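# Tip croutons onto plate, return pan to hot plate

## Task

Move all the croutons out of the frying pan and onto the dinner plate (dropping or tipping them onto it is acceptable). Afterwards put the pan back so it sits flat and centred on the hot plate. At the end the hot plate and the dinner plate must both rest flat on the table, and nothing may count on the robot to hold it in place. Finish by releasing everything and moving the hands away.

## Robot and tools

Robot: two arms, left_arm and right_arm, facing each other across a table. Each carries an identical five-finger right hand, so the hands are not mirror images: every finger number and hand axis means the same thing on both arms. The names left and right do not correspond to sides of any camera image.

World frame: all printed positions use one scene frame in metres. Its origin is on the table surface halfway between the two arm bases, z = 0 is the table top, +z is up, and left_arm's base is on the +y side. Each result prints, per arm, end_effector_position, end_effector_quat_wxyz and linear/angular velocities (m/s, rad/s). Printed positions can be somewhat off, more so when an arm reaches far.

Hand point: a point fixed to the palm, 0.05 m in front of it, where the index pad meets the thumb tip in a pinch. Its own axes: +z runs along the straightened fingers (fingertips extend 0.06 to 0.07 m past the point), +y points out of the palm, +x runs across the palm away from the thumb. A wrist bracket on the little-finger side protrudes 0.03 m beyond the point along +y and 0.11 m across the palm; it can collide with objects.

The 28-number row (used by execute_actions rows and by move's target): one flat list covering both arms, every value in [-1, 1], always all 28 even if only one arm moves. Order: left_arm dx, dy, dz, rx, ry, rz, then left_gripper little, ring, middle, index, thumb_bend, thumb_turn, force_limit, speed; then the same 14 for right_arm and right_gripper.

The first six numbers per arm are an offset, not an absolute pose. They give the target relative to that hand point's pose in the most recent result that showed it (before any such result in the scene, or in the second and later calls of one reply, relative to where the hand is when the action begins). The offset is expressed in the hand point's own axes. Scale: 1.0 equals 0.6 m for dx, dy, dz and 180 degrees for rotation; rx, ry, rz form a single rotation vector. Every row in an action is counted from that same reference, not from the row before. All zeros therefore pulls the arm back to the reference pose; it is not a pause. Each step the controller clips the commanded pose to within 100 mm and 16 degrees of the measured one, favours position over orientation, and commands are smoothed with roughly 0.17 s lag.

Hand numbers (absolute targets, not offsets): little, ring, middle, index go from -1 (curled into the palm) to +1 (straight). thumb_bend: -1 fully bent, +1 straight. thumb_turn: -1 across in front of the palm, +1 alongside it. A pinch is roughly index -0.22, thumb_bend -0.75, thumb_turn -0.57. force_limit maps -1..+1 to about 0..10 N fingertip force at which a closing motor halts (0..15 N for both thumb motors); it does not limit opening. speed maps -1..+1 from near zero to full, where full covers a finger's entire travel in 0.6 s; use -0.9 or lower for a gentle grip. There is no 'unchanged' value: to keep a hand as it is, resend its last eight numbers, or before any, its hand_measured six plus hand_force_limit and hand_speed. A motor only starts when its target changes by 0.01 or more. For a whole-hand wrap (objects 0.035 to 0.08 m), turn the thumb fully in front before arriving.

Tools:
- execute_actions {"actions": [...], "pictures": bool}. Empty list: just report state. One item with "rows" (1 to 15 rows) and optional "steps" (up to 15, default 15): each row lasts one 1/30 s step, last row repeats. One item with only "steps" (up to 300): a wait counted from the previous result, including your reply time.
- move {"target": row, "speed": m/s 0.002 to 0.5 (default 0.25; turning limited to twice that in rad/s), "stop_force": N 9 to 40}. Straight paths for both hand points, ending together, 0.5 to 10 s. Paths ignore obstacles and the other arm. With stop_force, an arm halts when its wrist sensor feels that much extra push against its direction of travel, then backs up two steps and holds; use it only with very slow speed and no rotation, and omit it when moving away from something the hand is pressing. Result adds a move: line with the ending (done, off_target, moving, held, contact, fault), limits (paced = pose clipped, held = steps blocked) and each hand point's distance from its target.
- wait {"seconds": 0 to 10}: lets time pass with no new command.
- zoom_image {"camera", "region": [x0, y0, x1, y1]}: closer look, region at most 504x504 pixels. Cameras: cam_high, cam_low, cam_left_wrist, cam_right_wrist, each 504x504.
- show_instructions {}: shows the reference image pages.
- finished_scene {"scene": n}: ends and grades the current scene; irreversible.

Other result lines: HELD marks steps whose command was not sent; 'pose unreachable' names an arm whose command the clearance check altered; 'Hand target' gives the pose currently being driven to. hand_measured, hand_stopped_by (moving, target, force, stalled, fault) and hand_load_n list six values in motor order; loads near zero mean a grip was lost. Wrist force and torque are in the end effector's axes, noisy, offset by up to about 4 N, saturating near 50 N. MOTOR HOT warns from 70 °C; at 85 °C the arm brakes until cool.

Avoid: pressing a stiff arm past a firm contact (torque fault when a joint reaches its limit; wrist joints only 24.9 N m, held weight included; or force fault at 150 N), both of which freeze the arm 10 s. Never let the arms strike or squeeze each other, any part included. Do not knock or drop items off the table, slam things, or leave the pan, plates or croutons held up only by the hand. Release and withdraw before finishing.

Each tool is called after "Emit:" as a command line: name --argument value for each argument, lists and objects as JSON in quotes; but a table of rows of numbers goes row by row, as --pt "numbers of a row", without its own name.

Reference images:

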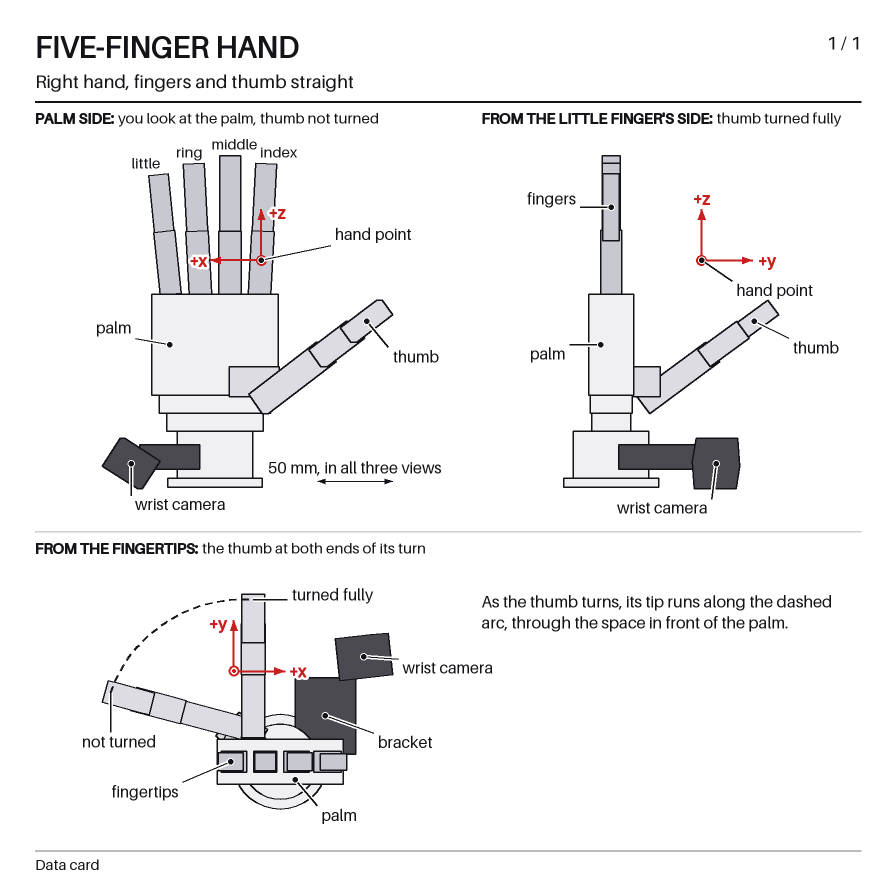

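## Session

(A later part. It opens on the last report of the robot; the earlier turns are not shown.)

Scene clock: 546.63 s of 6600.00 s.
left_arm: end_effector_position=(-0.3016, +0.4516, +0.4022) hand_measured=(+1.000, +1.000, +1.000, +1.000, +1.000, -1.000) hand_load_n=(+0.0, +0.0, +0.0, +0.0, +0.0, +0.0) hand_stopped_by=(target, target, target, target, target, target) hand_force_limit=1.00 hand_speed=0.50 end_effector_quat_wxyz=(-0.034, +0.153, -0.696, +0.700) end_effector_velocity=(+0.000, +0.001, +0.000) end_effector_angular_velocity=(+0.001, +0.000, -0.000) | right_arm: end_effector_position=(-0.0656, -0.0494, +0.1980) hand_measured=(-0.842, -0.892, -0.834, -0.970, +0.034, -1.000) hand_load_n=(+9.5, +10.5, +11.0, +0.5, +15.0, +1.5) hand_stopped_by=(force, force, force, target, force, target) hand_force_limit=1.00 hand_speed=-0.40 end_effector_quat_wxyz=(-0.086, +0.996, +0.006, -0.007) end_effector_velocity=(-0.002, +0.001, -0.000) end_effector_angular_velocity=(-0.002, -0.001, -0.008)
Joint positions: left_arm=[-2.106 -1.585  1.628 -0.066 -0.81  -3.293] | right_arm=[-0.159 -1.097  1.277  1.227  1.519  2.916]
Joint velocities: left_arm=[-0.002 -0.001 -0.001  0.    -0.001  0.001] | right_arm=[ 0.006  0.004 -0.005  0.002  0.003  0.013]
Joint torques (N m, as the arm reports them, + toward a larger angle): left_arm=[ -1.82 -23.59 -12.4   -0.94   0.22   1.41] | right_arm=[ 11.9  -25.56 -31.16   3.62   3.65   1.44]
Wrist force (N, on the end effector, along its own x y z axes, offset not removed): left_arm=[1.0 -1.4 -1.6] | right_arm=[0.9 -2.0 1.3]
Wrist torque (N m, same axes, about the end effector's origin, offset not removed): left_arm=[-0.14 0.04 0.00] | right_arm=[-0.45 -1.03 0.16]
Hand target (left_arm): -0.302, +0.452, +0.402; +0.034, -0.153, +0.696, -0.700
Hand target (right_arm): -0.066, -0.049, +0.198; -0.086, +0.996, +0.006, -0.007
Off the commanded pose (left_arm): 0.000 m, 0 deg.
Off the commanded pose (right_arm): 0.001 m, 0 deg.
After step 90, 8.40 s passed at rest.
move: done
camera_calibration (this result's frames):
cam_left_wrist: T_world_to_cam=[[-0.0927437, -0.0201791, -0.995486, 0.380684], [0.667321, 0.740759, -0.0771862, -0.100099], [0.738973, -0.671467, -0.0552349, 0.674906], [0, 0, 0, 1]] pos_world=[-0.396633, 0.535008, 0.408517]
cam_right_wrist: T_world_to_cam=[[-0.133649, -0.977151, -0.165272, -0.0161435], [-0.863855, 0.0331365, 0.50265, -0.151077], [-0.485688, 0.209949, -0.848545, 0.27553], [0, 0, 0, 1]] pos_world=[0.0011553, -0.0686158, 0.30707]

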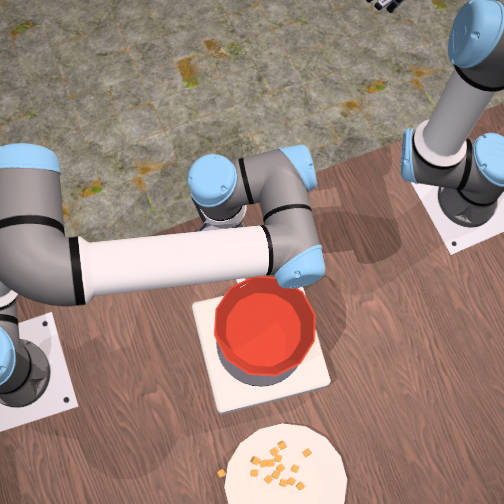

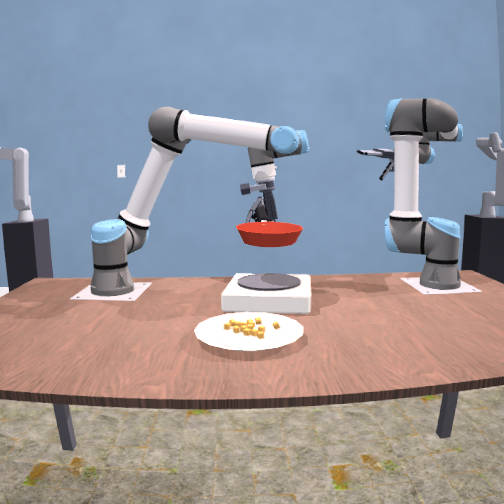

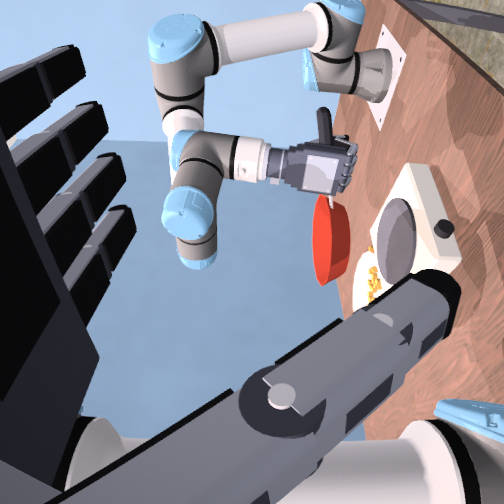

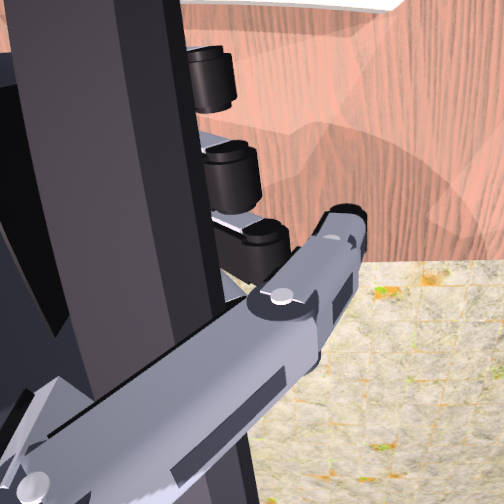

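Emit:
move --target '[0,0,0,0,0,0,1,1,1,1,1,-1,1,0.5, 0.002,0.023,0.131,0,0,0,-0.97,-0.97,-0.97,-0.97,-0.97,-1,1,-0.4]' --speed 0.1

Emit:
zoom_image --camera "cam_high" --region '[180,260,380,504]'

Emit:
zoom_image --camera "cam_low" --region '[190,200,350,330]'

Scene clock: 552.33 s of 6600.00 s.
left_arm: end_effector_position=(-0.3016, +0.4516, +0.4022) hand_measured=(+1.000, +1.000, +1.000, +1.000, +1.000, -1.000) hand_load_n=(+0.0, +0.0, +0.0, +0.0, +0.0, +0.0) hand_stopped_by=(target, target, target, target, target, target) hand_force_limit=1.00 hand_speed=0.50 end_effector_quat_wxyz=(-0.034, +0.153, -0.696, +0.700) end_effector_velocity=(-0.000, +0.001, -0.000) end_effector_angular_velocity=(-0.000, +0.000, +0.001) | right_arm: end_effector_position=(-0.0654, -0.0495, +0.1186) hand_measured=(-0.842, -0.892, -0.834, -0.970, +0.034, -1.000) hand_load_n=(+9.5, +10.5, +11.0, +0.5, +15.0, +1.5) hand_stopped_by=(force, force, force, target, force, target) hand_force_limit=1.00 hand_speed=-0.40 end_effector_quat_wxyz=(-0.086, +0.996, +0.006, -0.007) end_effector_velocity=(+0.000, +0.000, -0.003) end_effector_angular_velocity=(-0.000, -0.001, +0.003)
Joint positions: left_arm=[-2.106 -1.585  1.628 -0.066 -0.81  -3.293] | right_arm=[-0.16  -1.046  1.409  1.044  1.519  2.916]
Joint velocities: left_arm=[-0.001  0.002 -0.002 -0.    -0.002 -0.   ] | right_arm=[-0.     0.003  0.004 -0.006  0.001 -0.003]
Joint torques (N m, as the arm reports them, + toward a larger angle): left_arm=[ -1.56 -24.29 -12.06  -0.86   0.15   1.4 ] | right_arm=[-11.23 -28.37  -7.07   0.96  -2.17  -1.94]
Wrist force (N, on the end effector, along its own x y z axes, offset not removed): left_arm=[0.5 -1.1 -1.7] | right_arm=[-2.9 0.6 3.4]
Wrist torque (N m, same axes, about the end effector's origin, offset not removed): left_arm=[-0.12 0.07 -0.01] | right_arm=[-0.32 -0.51 -0.06]
Hand target (left_arm): -0.302, +0.452, +0.402; +0.034, -0.153, +0.696, -0.700
Hand target (right_arm): -0.065, -0.049, +0.118; -0.086, +0.996, +0.006, -0.007
Off the commanded pose (left_arm): 0.000 m, 0 deg.
Off the commanded pose (right_arm): 0.000 m, 0 deg.
After step 90, 1.37 s passed at rest.
move: done
camera_calibration (this result's frames):
cam_left_wrist: T_world_to_cam=[[-0.092744, -0.020179, -0.995485, 0.380684], [0.667321, 0.74076, -0.0771862, -0.100099], [0.738973, -0.671467, -0.0552351, 0.674906], [0, 0, 0, 1]] pos_world=[-0.396633, 0.535008, 0.408517]
cam_right_wrist: T_world_to_cam=[[-0.133648, -0.977159, -0.165224, -0.0293399], [-0.863856, 0.0331608, 0.502646, -0.110975], [-0.485686, 0.209907, -0.848557, 0.208234], [0, 0, 0, 1]] pos_world=[0.00134843, -0.0686996, 0.227632]

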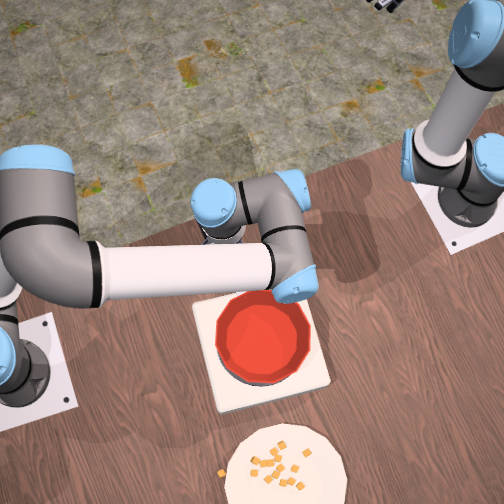

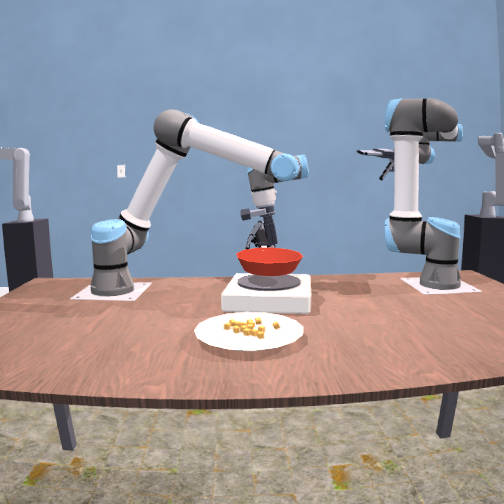

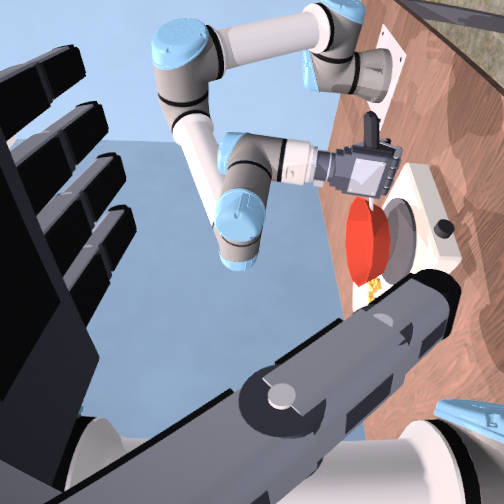

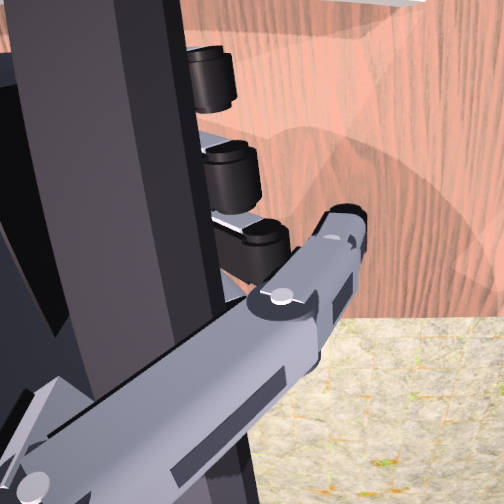

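Region (180, 260, 380, 504) of cam_high's 504x504 image, scaled by 2.066, with more detail than that image has; it fills the left 413 columns of this view, and the rest is white.

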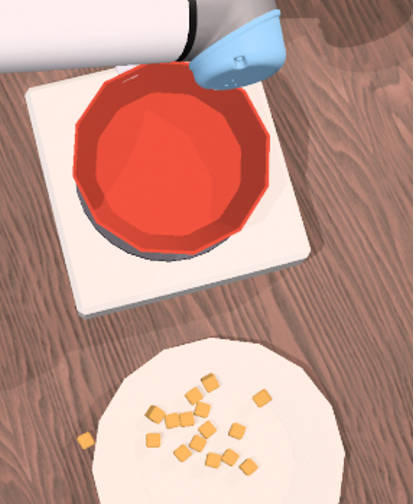

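Region (190, 200, 350, 330) of cam_low's 504x504 image, scaled by 3.150, with more detail than that image has; it fills the top 410 rows of this view, and the rest is white.

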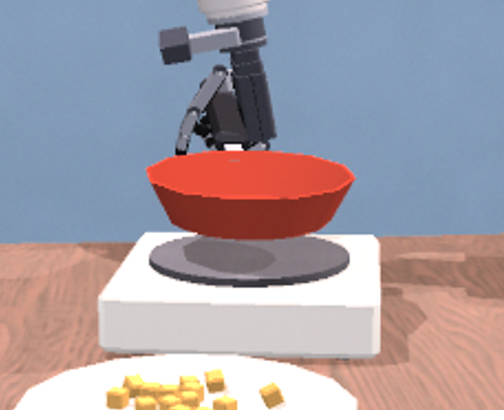

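Emit:
move --target '[0,0,0,0,0,0,1,1,1,1,1,-1,1,0.5, 0,0.004,0.025,0,0,0,-0.97,-0.97,-0.97,-0.97,-0.97,-1,1,-0.4]' --speed 0.015 --stop_force 9

Emit:
zoom_image --camera "cam_low" --region '[190,200,350,330]'

Emit:
zoom_image --camera "cam_left_wrist" --region '[300,100,480,310]'

Scene clock: 557.97 s of 6600.00 s.
left_arm: end_effector_position=(-0.3016, +0.4516, +0.4022) hand_measured=(+1.000, +1.000, +1.000, +1.000, +1.000, -1.000) hand_load_n=(+0.0, +0.0, +0.0, +0.0, +0.0, +0.0) hand_stopped_by=(target, target, target, target, target, target) hand_force_limit=1.00 hand_speed=0.50 end_effector_quat_wxyz=(-0.034, +0.153, -0.696, +0.700) end_effector_velocity=(-0.000, +0.000, +0.000) end_effector_angular_velocity=(+0.001, +0.000, -0.000) | right_arm: end_effector_position=(-0.0656, -0.0493, +0.1038) hand_measured=(-0.842, -0.892, -0.834, -0.970, +0.034, -1.000) hand_load_n=(+9.5, +10.5, +11.0, +0.5, +15.0, +1.5) hand_stopped_by=(force, force, force, target, force, target) hand_force_limit=1.00 hand_speed=-0.40 end_effector_quat_wxyz=(-0.086, +0.996, +0.006, -0.007) end_effector_velocity=(-0.000, +0.000, -0.003) end_effector_angular_velocity=(-0.000, +0.001, -0.001)
Joint positions: left_arm=[-2.106 -1.585  1.628 -0.066 -0.81  -3.293] | right_arm=[-0.159 -1.033  1.428  1.012  1.519  2.916]
Joint velocities: left_arm=[ 0.     0.001 -0.001  0.     0.001  0.001] | right_arm=[-0.     0.003  0.004 -0.007 -0.001  0.001]
Joint torques (N m, as the arm reports them, + toward a larger angle): left_arm=[ -1.7  -24.34 -12.68  -0.89   0.16   1.45] | right_arm=[ 12.12 -29.2   -7.76   0.66   3.31   1.27]
Wrist force (N, on the end effector, along its own x y z axes, offset not removed): left_arm=[1.3 -0.5 -1.3] | right_arm=[2.5 -0.9 4.0]
Wrist torque (N m, same axes, about the end effector's origin, offset not removed): left_arm=[-0.03 -0.08 0.13] | right_arm=[-0.41 -1.24 0.18]
Hand target (left_arm): -0.302, +0.452, +0.402; +0.034, -0.153, +0.696, -0.700
Hand target (right_arm): -0.066, -0.049, +0.103; -0.086, +0.996, +0.006, -0.007
Off the commanded pose (left_arm): 0.000 m, 0 deg.
Off the commanded pose (right_arm): 0.000 m, 0 deg.
After step 90, 1.40 s passed at rest.
move: done
camera_calibration (this result's frames):
cam_left_wrist: T_world_to_cam=[[-0.0927437, -0.0201792, -0.995486, 0.380684], [0.667321, 0.74076, -0.0771862, -0.100099], [0.738973, -0.671467, -0.0552348, 0.674906], [0, 0, 0, 1]] pos_world=[-0.396633, 0.535008, 0.408517]
cam_right_wrist: T_world_to_cam=[[-0.133647, -0.977161, -0.165212, -0.0316105], [-0.863831, 0.0331549, 0.50269, -0.103718], [-0.485732, 0.209898, -0.848533, 0.195524], [0, 0, 0, 1]] pos_world=[0.00115299, -0.0684899, 0.212824]

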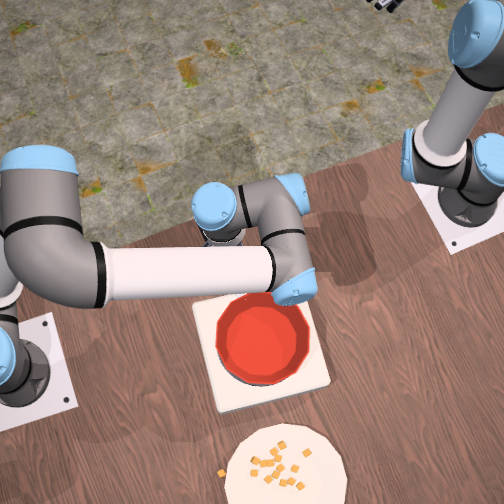

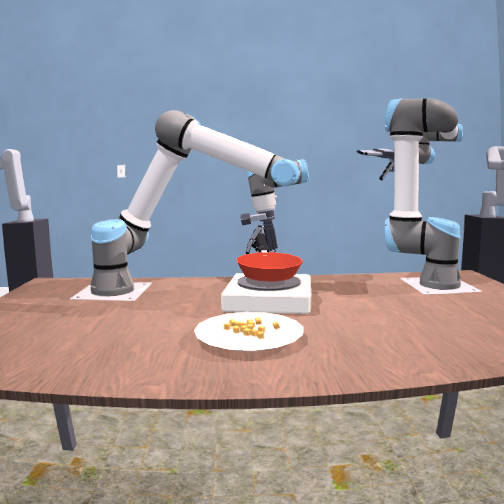

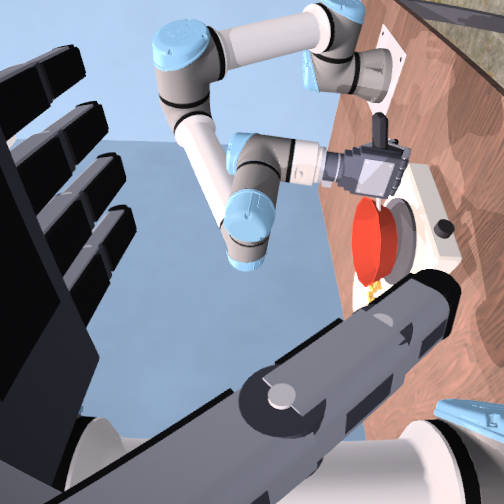

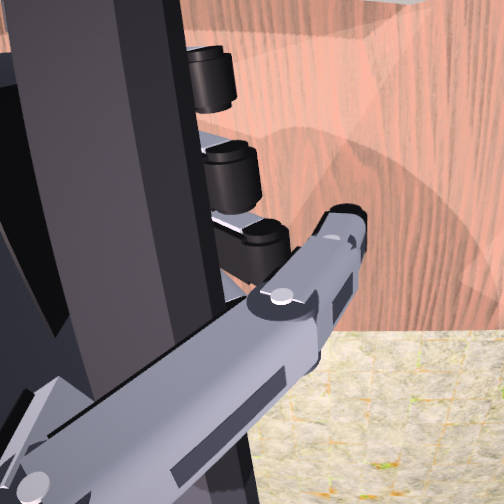

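Region (190, 200, 350, 330) of cam_low's 504x504 image, scaled by 3.150, with more detail than that image has; it fills the top 410 rows of this view, and the rest is white.

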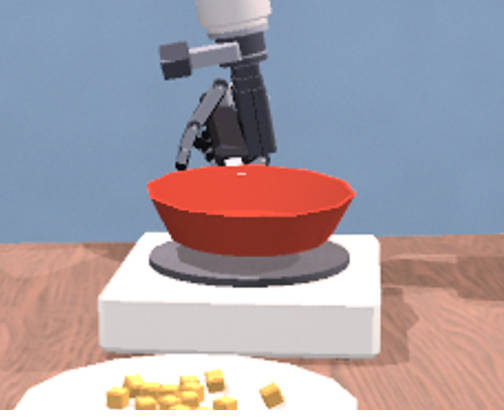

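Region (300, 100, 480, 310) of cam_left_wrist's 504x504 image, scaled by 2.400, with more detail than that image has; it fills the left 432 columns of this view, and the rest is white.

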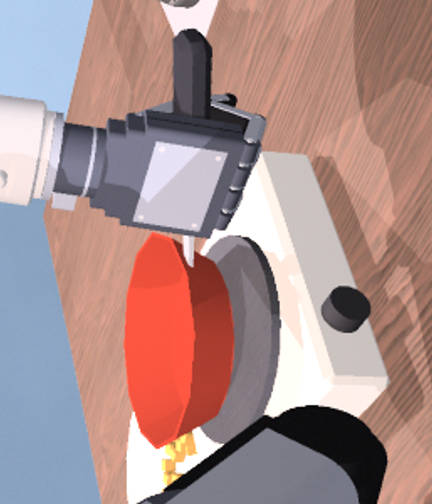

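Emit:
move --target '[0,0,0,0,0,0,1,1,1,1,1,-1,1,0.5, 0,0.004,0.022,0,0,0,-0.97,-0.97,-0.97,-0.97,-0.97,-1,1,-0.4]' --speed 0.01 --stop_force 9

Emit:
zoom_image --camera "cam_low" --region '[190,200,350,330]'

Emit:
zoom_image --camera "cam_left_wrist" --region '[300,100,480,310]'

Scene clock: 564.37 s of 6600.00 s.
left_arm: end_effector_position=(-0.3016, +0.4516, +0.4022) hand_measured=(+1.000, +1.000, +1.000, +1.000, +1.000, -1.000) hand_load_n=(+0.0, +0.0, +0.0, +0.0, +0.0, +0.0) hand_stopped_by=(target, target, target, target, target, target) hand_force_limit=1.00 hand_speed=0.50 end_effector_quat_wxyz=(-0.034, +0.153, -0.696, +0.700) end_effector_velocity=(+0.000, -0.001, +0.000) end_effector_angular_velocity=(+0.000, +0.001, +0.001) | right_arm: end_effector_position=(-0.0658, -0.0494, +0.0907) hand_measured=(-0.842, -0.892, -0.834, -0.970, +0.034, -1.000) hand_load_n=(+9.5, +10.5, +11.0, +0.5, +15.0, +1.5) hand_stopped_by=(force, force, force, target, force, target) hand_force_limit=1.00 hand_speed=-0.40 end_effector_quat_wxyz=(-0.086, +0.996, +0.006, -0.007) end_effector_velocity=(+0.000, -0.000, -0.002) end_effector_angular_velocity=(+0.001, -0.001, +0.001)
Joint positions: left_arm=[-2.106 -1.585  1.628 -0.066 -0.81  -3.293] | right_arm=[-0.159 -1.02   1.444  0.983  1.519  2.917]
Joint velocities: left_arm=[ 0.002 -0.001 -0.     0.     0.001  0.   ] | right_arm=[-0.     0.001  0.004 -0.006  0.    -0.001]
Joint torques (N m, as the arm reports them, + toward a larger angle): left_arm=[ -1.83 -23.96 -12.33  -0.9    0.16   1.45] | right_arm=[ 12.46 -30.12  -7.89   0.71   3.52   1.4 ]
Wrist force (N, on the end effector, along its own x y z axes, offset not removed): left_arm=[0.7 -0.8 -1.9] | right_arm=[3.1 -0.2 5.7]
Wrist torque (N m, same axes, about the end effector's origin, offset not removed): left_arm=[-0.13 0.06 0.08] | right_arm=[-0.45 -1.61 0.22]
Hand target (left_arm): -0.302, +0.452, +0.402; +0.034, -0.153, +0.696, -0.700
Hand target (right_arm): -0.066, -0.049, +0.090; -0.086, +0.996, +0.006, -0.007
Off the commanded pose (left_arm): 0.000 m, 0 deg.
Off the commanded pose (right_arm): 0.000 m, 0 deg.
After step 90, 1.87 s passed at rest.
move: done
camera_calibration (this result's frames):
cam_left_wrist: T_world_to_cam=[[-0.0927442, -0.0201788, -0.995485, 0.380683], [0.667321, 0.740759, -0.0771863, -0.100099], [0.738973, -0.671467, -0.0552354, 0.674906], [0, 0, 0, 1]] pos_world=[-0.396633, 0.535008, 0.408517]
cam_right_wrist: T_world_to_cam=[[-0.133646, -0.977163, -0.165199, -0.0338886], [-0.863833, 0.0331618, 0.502685, -0.0972757], [-0.485727, 0.209886, -0.848538, 0.18436], [0, 0, 0, 1]] pos_world=[0.000989758, -0.0685835, 0.199737]

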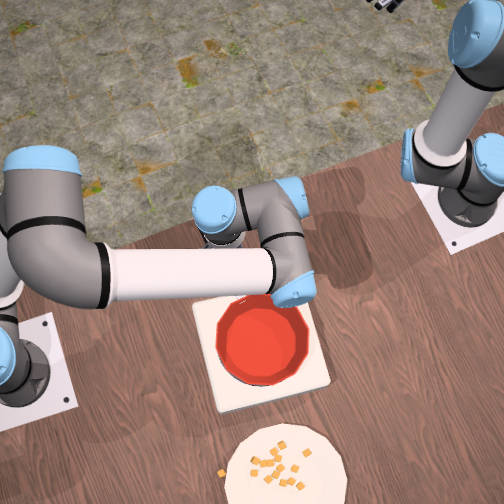

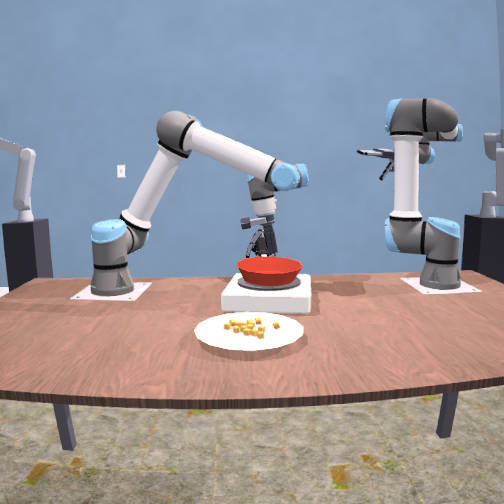

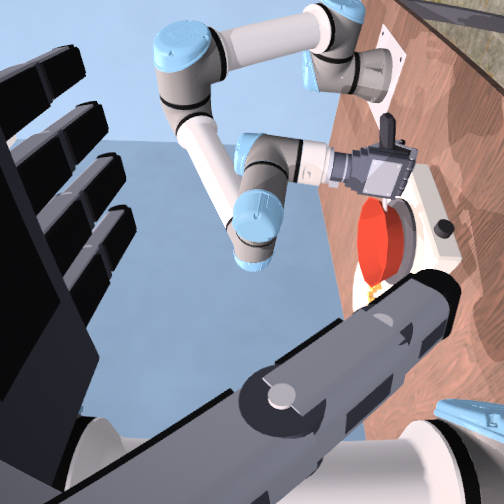

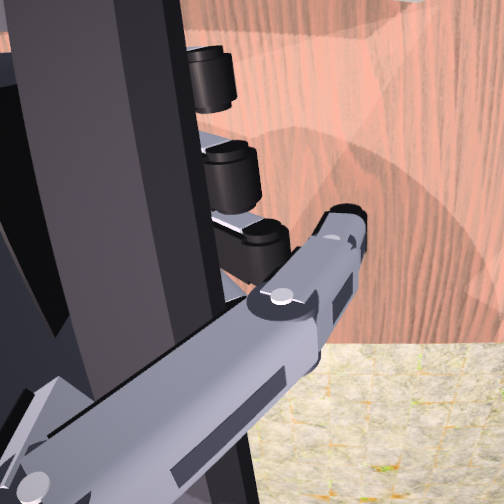

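Region (190, 200, 350, 330) of cam_low's 504x504 image, scaled by 3.150, with more detail than that image has; it fills the top 410 rows of this view, and the rest is white.

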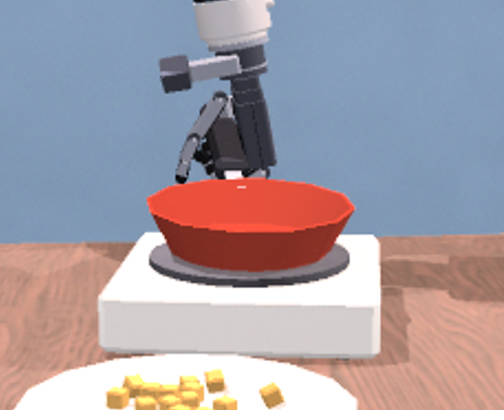

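Region (300, 100, 480, 310) of cam_left_wrist's 504x504 image, scaled by 2.400, with more detail than that image has; it fills the left 432 columns of this view, and the rest is white.

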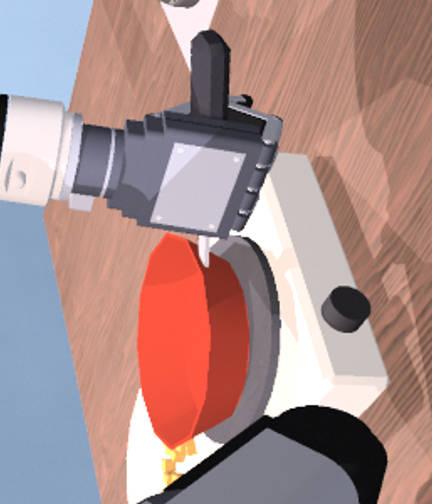

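Emit:
move --target '[0,0,0,0,0,0,1,1,1,1,1,-1,1,0.5, 0,0,0,0,0,0,1,1,1,1,1,-1,1,-0.2]'

Emit:
zoom_image --camera "cam_low" --region '[190,200,350,330]'

Emit:
zoom_image --camera "cam_left_wrist" --region '[300,100,480,310]'

Scene clock: 571.00 s of 6600.00 s.
left_arm: end_effector_position=(-0.3016, +0.4516, +0.4022) hand_measured=(+1.000, +1.000, +1.000, +1.000, +1.000, -1.000) hand_load_n=(+0.0, +0.0, +0.0, +0.0, +0.0, +0.0) hand_stopped_by=(target, target, target, target, target, target) hand_force_limit=1.00 hand_speed=0.50 end_effector_quat_wxyz=(-0.034, +0.153, -0.696, +0.700) end_effector_velocity=(-0.000, +0.000, +0.000) end_effector_angular_velocity=(+0.000, -0.001, -0.001) | right_arm: end_effector_position=(-0.0658, -0.0494, +0.0907) hand_measured=(+1.000, +1.000, +1.000, +1.000, +1.000, -1.000) hand_load_n=(+0.0, +0.0, +0.0, +0.0, +0.0, +0.0) hand_stopped_by=(target, target, target, target, target, target) hand_force_limit=1.00 hand_speed=-0.20 end_effector_quat_wxyz=(-0.086, +0.996, +0.006, -0.007) end_effector_velocity=(-0.000, -0.000, -0.000) end_effector_angular_velocity=(-0.001, +0.001, +0.001)
Joint positions: left_arm=[-2.106 -1.585  1.628 -0.066 -0.81  -3.293] | right_arm=[-0.159 -1.02   1.444  0.983  1.519  2.917]
Joint velocities: left_arm=[-0.001  0.    -0.001  0.    -0.     0.001] | right_arm=[ 0.     0.     0.     0.001 -0.001 -0.001]
Joint torques (N m, as the arm reports them, + toward a larger angle): left_arm=[ -2.2  -23.67 -12.62  -0.75   0.16   1.36] | right_arm=[  4.11 -50.07 -27.6    3.12   1.71   0.22]
Wrist force (N, on the end effector, along its own x y z axes, offset not removed): left_arm=[1.9 -1.7 -2.9] | right_arm=[0.4 -0.4 -0.6]
Wrist torque (N m, same axes, about the end effector's origin, offset not removed): left_arm=[-0.15 -0.10 0.08] | right_arm=[0.18 0.19 0.07]
Hand target (left_arm): -0.302, +0.452, +0.402; +0.034, -0.153, +0.696, -0.700
Hand target (right_arm): -0.066, -0.049, +0.091; -0.086, +0.996, +0.006, -0.007
Off the commanded pose (left_arm): 0.000 m, 0 deg.
Off the commanded pose (right_arm): 0.000 m, 0 deg.
After step 90, 1.87 s passed at rest.
move: done
camera_calibration (this result's frames):
cam_left_wrist: T_world_to_cam=[[-0.0927438, -0.020179, -0.995486, 0.380684], [0.667321, 0.74076, -0.0771862, -0.100099], [0.738973, -0.671467, -0.055235, 0.674906], [0, 0, 0, 1]] pos_world=[-0.396633, 0.535008, 0.408517]
cam_right_wrist: T_world_to_cam=[[-0.133638, -0.977164, -0.165199, -0.0338898], [-0.863833, 0.0331549, 0.502686, -0.097283], [-0.48573, 0.209882, -0.848537, 0.184356], [0, 0, 0, 1]] pos_world=[0.000982114, -0.0685836, 0.199737]

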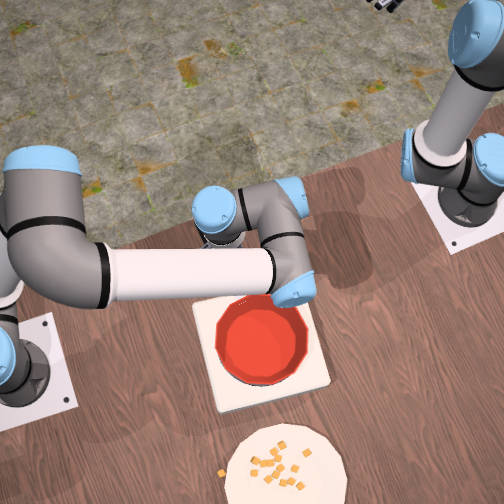

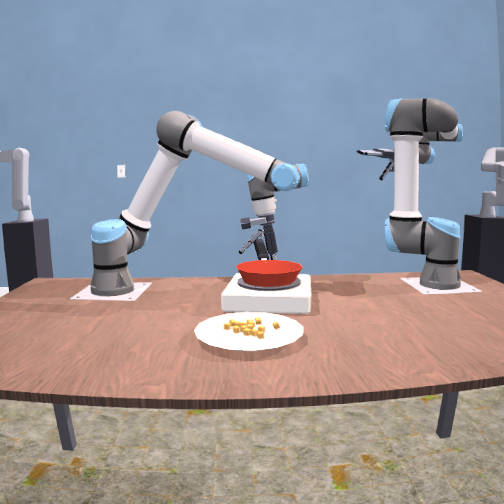

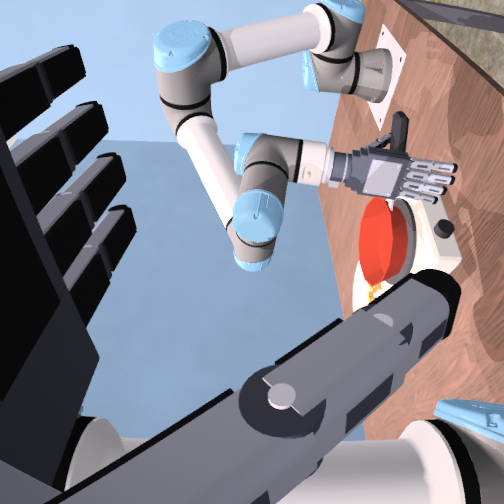

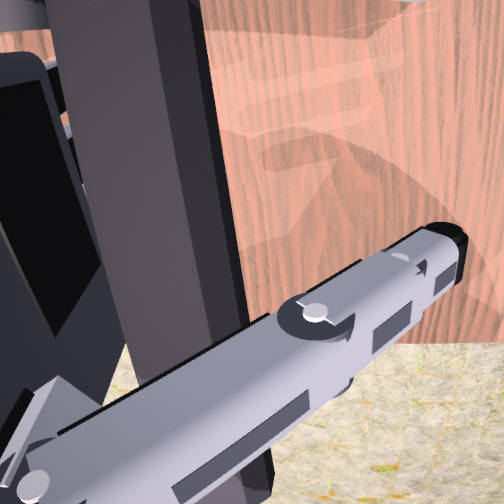

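Region (190, 200, 350, 330) of cam_low's 504x504 image, scaled by 3.150, with more detail than that image has; it fills the top 410 rows of this view, and the rest is white.

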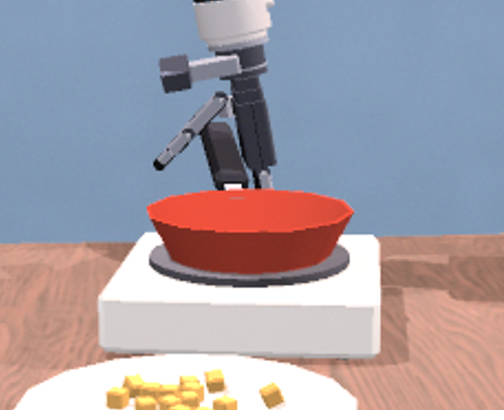

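Region (300, 100, 480, 310) of cam_left_wrist's 504x504 image, scaled by 2.400, with more detail than that image has; it fills the left 432 columns of this view, and the rest is white.

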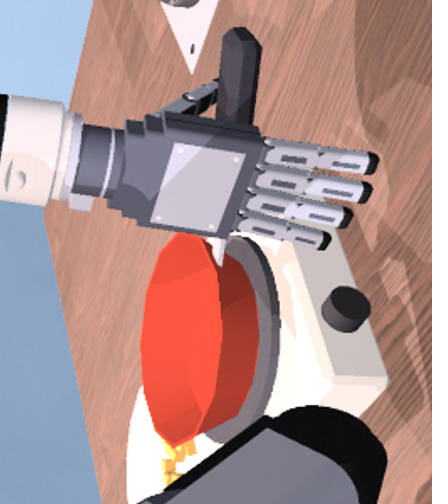

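Emit:
move --target '[0,0,0,0,0,0,1,1,1,1,1,-1,1,0.5, 0,0.01,-0.22,0,0,0,1,1,1,1,1,-1,1,0.5]' --speed 0.15

Scene clock: 611.60 s of 6600.00 s.
left_arm: end_effector_position=(-0.3016, +0.4516, +0.4022) hand_measured=(+1.000, +1.000, +1.000, +1.000, +1.000, -1.000) hand_load_n=(+0.0, +0.0, +0.0, +0.0, +0.0, +0.0) hand_stopped_by=(target, target, target, target, target, target) hand_force_limit=1.00 hand_speed=0.50 end_effector_quat_wxyz=(-0.034, +0.153, -0.696, +0.700) end_effector_velocity=(-0.001, +0.000, +0.000) end_effector_angular_velocity=(+0.002, +0.000, -0.002) | right_arm: end_effector_position=(-0.0638, -0.0779, +0.2194) hand_measured=(+1.000, +1.000, +1.000, +1.000, +1.000, -1.000) hand_load_n=(+0.0, +0.0, +0.0, +0.0, +0.0, +0.0) hand_stopped_by=(target, target, target, target, target, target) hand_force_limit=1.00 hand_speed=0.50 end_effector_quat_wxyz=(-0.086, +0.996, +0.006, -0.007) end_effector_velocity=(+0.000, -0.001, +0.003) end_effector_angular_velocity=(+0.002, -0.001, -0.001)
Joint positions: left_arm=[-2.106 -1.585  1.628 -0.066 -0.81  -3.293] | right_arm=[-0.177 -1.177  1.339  1.246  1.516  2.899]
Joint velocities: left_arm=[-0.001 -0.    -0.002 -0.     0.001  0.002] | right_arm=[-0.    -0.004 -0.003  0.005  0.001  0.001]
Joint torques (N m, as the arm reports them, + toward a larger angle): left_arm=[ -1.96 -23.54 -12.32  -0.91   0.26   1.34] | right_arm=[-11.63 -44.79 -29.68   3.35  -2.95  -1.97]
Wrist force (N, on the end effector, along its own x y z axes, offset not removed): left_arm=[0.6 -1.8 -1.9] | right_arm=[-1.8 -1.8 0.2]
Wrist torque (N m, same axes, about the end effector's origin, offset not removed): left_arm=[-0.25 0.07 0.01] | right_arm=[-0.36 0.37 -0.12]
Hand target (left_arm): -0.302, +0.452, +0.402; +0.034, -0.153, +0.696, -0.700
Hand target (right_arm): -0.064, -0.078, +0.220; -0.086, +0.996, +0.006, -0.007
Off the commanded pose (left_arm): 0.000 m, 0 deg.
Off the commanded pose (right_arm): 0.000 m, 0 deg.
After step 90, 36.10 s passed at rest.
move: done
camera_calibration (this result's frames):
cam_left_wrist: T_world_to_cam=[[-0.0927437, -0.020179, -0.995486, 0.380684], [0.667321, 0.74076, -0.0771861, -0.100099], [0.738973, -0.671467, -0.0552349, 0.674906], [0, 0, 0, 1]] pos_world=[-0.396633, 0.535008, 0.408517]
cam_right_wrist: T_world_to_cam=[[-0.13365, -0.977154, -0.16525, -0.0402208], [-0.863818, 0.0331327, 0.502714, -0.159316], [-0.485754, 0.209933, -0.848511, 0.30049], [0, 0, 0, 1]] pos_world=[0.00296898, -0.0971064, 0.328413]

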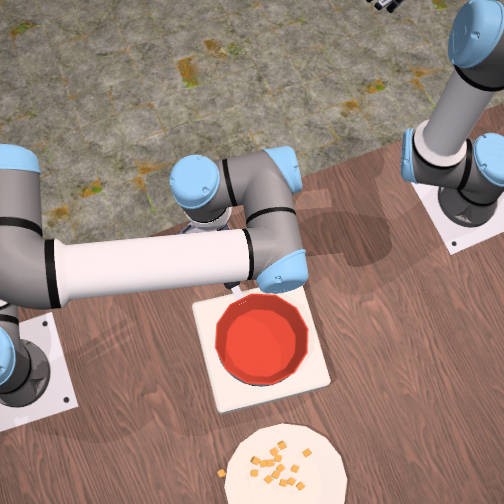

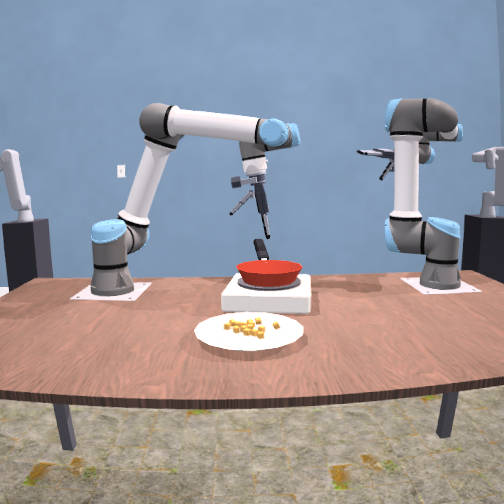

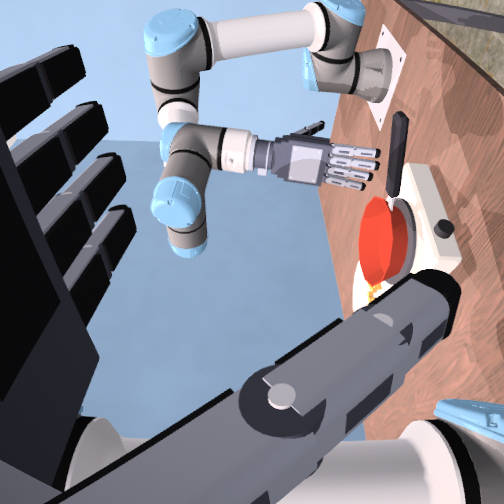

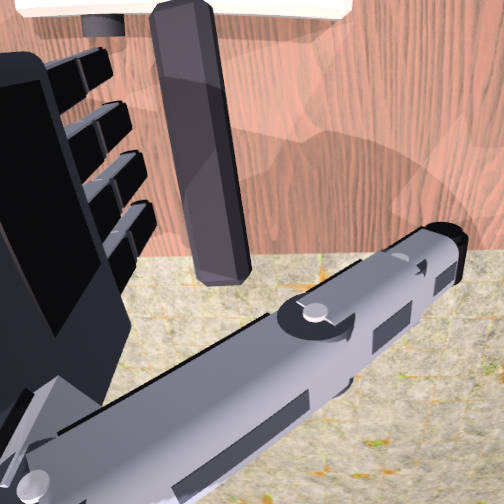

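Emit:
move --target '[0,0,0,0,0,0,1,1,1,1,1,-1,1,0.5, 0.70,0.23,0.034,0.169,0.395,0.561,-1,-1,-1,-0.22,-0.75,-0.57,0,0.3]' --speed 0.25

Emit:
zoom_image --camera "cam_low" --region '[100,180,300,360]'

Scene clock: 620.83 s of 6600.00 s.
left_arm: end_effector_position=(-0.3016, +0.4516, +0.4022) hand_measured=(+1.000, +1.000, +1.000, +1.000, +1.000, -1.000) hand_load_n=(+0.0, +0.0, +0.0, +0.0, +0.0, +0.0) hand_stopped_by=(target, target, target, target, target, target) hand_force_limit=1.00 hand_speed=0.50 end_effector_quat_wxyz=(-0.034, +0.153, -0.696, +0.700) end_effector_velocity=(-0.000, +0.000, +0.000) end_effector_angular_velocity=(+0.000, -0.000, -0.002) | right_arm: end_effector_position=(+0.3569, -0.2045, +0.1699) hand_measured=(-1.000, -1.000, -1.000, -0.220, -0.748, -0.570) hand_load_n=(+0.0, +0.0, +0.0, +1.5, +1.5, +0.0) hand_stopped_by=(target, target, target, target, target, target) hand_force_limit=0.00 hand_speed=0.30 end_effector_quat_wxyz=(+0.249, -0.434, +0.750, -0.433) end_effector_velocity=(+0.002, -0.001, -0.000) end_effector_angular_velocity=(+0.002, -0.004, -0.013)
Joint positions: left_arm=[-2.106 -1.585  1.628 -0.066 -0.81  -3.293] | right_arm=[-0.694 -1.197  1.657  0.738  2.573  4.277]
Joint velocities: left_arm=[-0.002 -0.    -0.     0.     0.     0.   ] | right_arm=[-0.002  0.007 -0.006  0.01   0.005  0.018]
Joint torques (N m, as the arm reports them, + toward a larger angle): left_arm=[ -2.09 -23.38 -12.43  -0.76   0.3    1.39] | right_arm=[-10.68 -18.46 -26.23   2.95   4.19   1.38]
Wrist force (N, on the end effector, along its own x y z axes, offset not removed): left_arm=[0.0 -0.5 -0.7] | right_arm=[0.4 -1.3 2.0]
Wrist torque (N m, same axes, about the end effector's origin, offset not removed): left_arm=[-0.07 0.10 -0.02] | right_arm=[-0.30 -0.16 0.17]
Hand target (left_arm): -0.302, +0.452, +0.402; +0.034, -0.153, +0.696, -0.700
Hand target (right_arm): +0.357, -0.205, +0.170; +0.249, -0.433, +0.750, -0.433
Off the commanded pose (left_arm): 0.000 m, 0 deg.
Off the commanded pose (right_arm): 0.000 m, 0 deg.
After step 90, 1.20 s passed at rest.
move: done
camera_calibration (this result's frames):
cam_left_wrist: T_world_to_cam=[[-0.092744, -0.020179, -0.995485, 0.380683], [0.667321, 0.74076, -0.0771863, -0.100099], [0.738973, -0.671467, -0.0552352, 0.674906], [0, 0, 0, 1]] pos_world=[-0.396633, 0.535008, 0.408517]
cam_right_wrist: T_world_to_cam=[[-0.359365, 0.37278, -0.855507, 0.358048], [0.133662, 0.927857, 0.34816, 0.0864086], [0.923575, 0.0107681, -0.383266, -0.13331], [0, 0, 0, 1]] pos_world=[0.240243, -0.212212, 0.225135]

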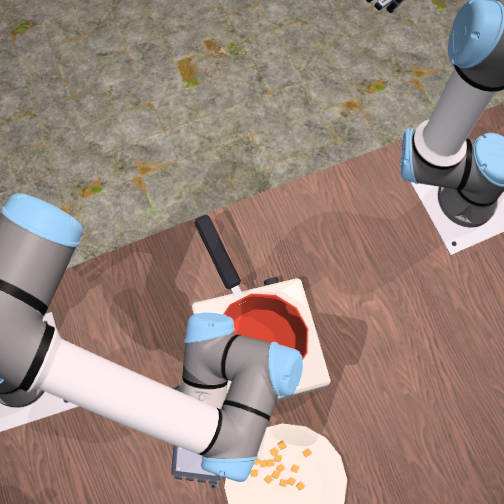

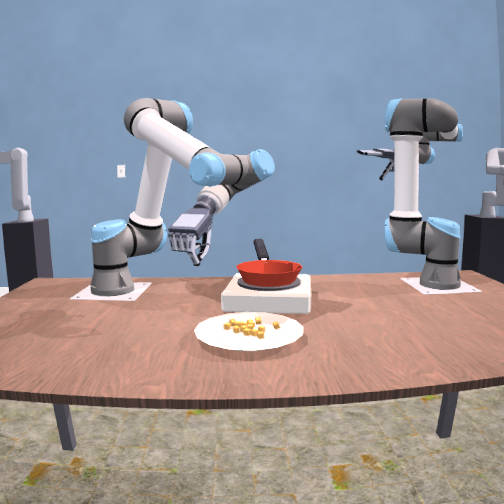

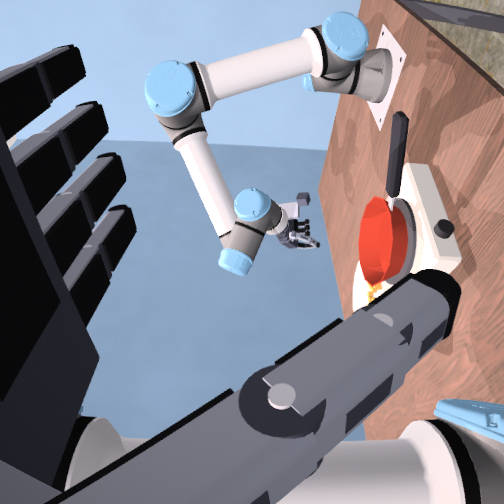

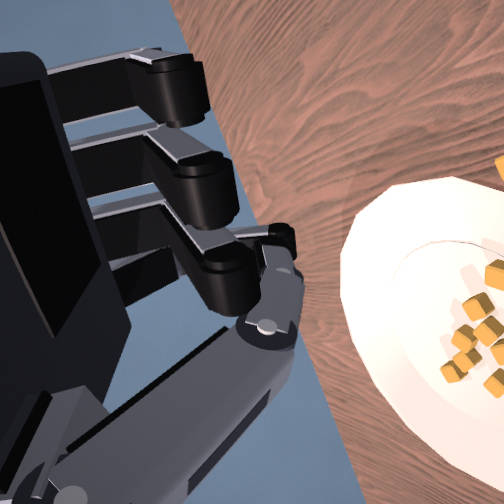

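Region (100, 180, 300, 360) of cam_low's 504x504 image, scaled by 2.520, with more detail than that image has; it fills the top 454 rows of this view, and the rest is white.

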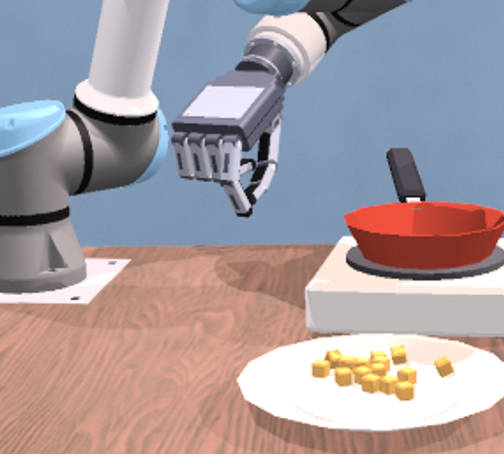

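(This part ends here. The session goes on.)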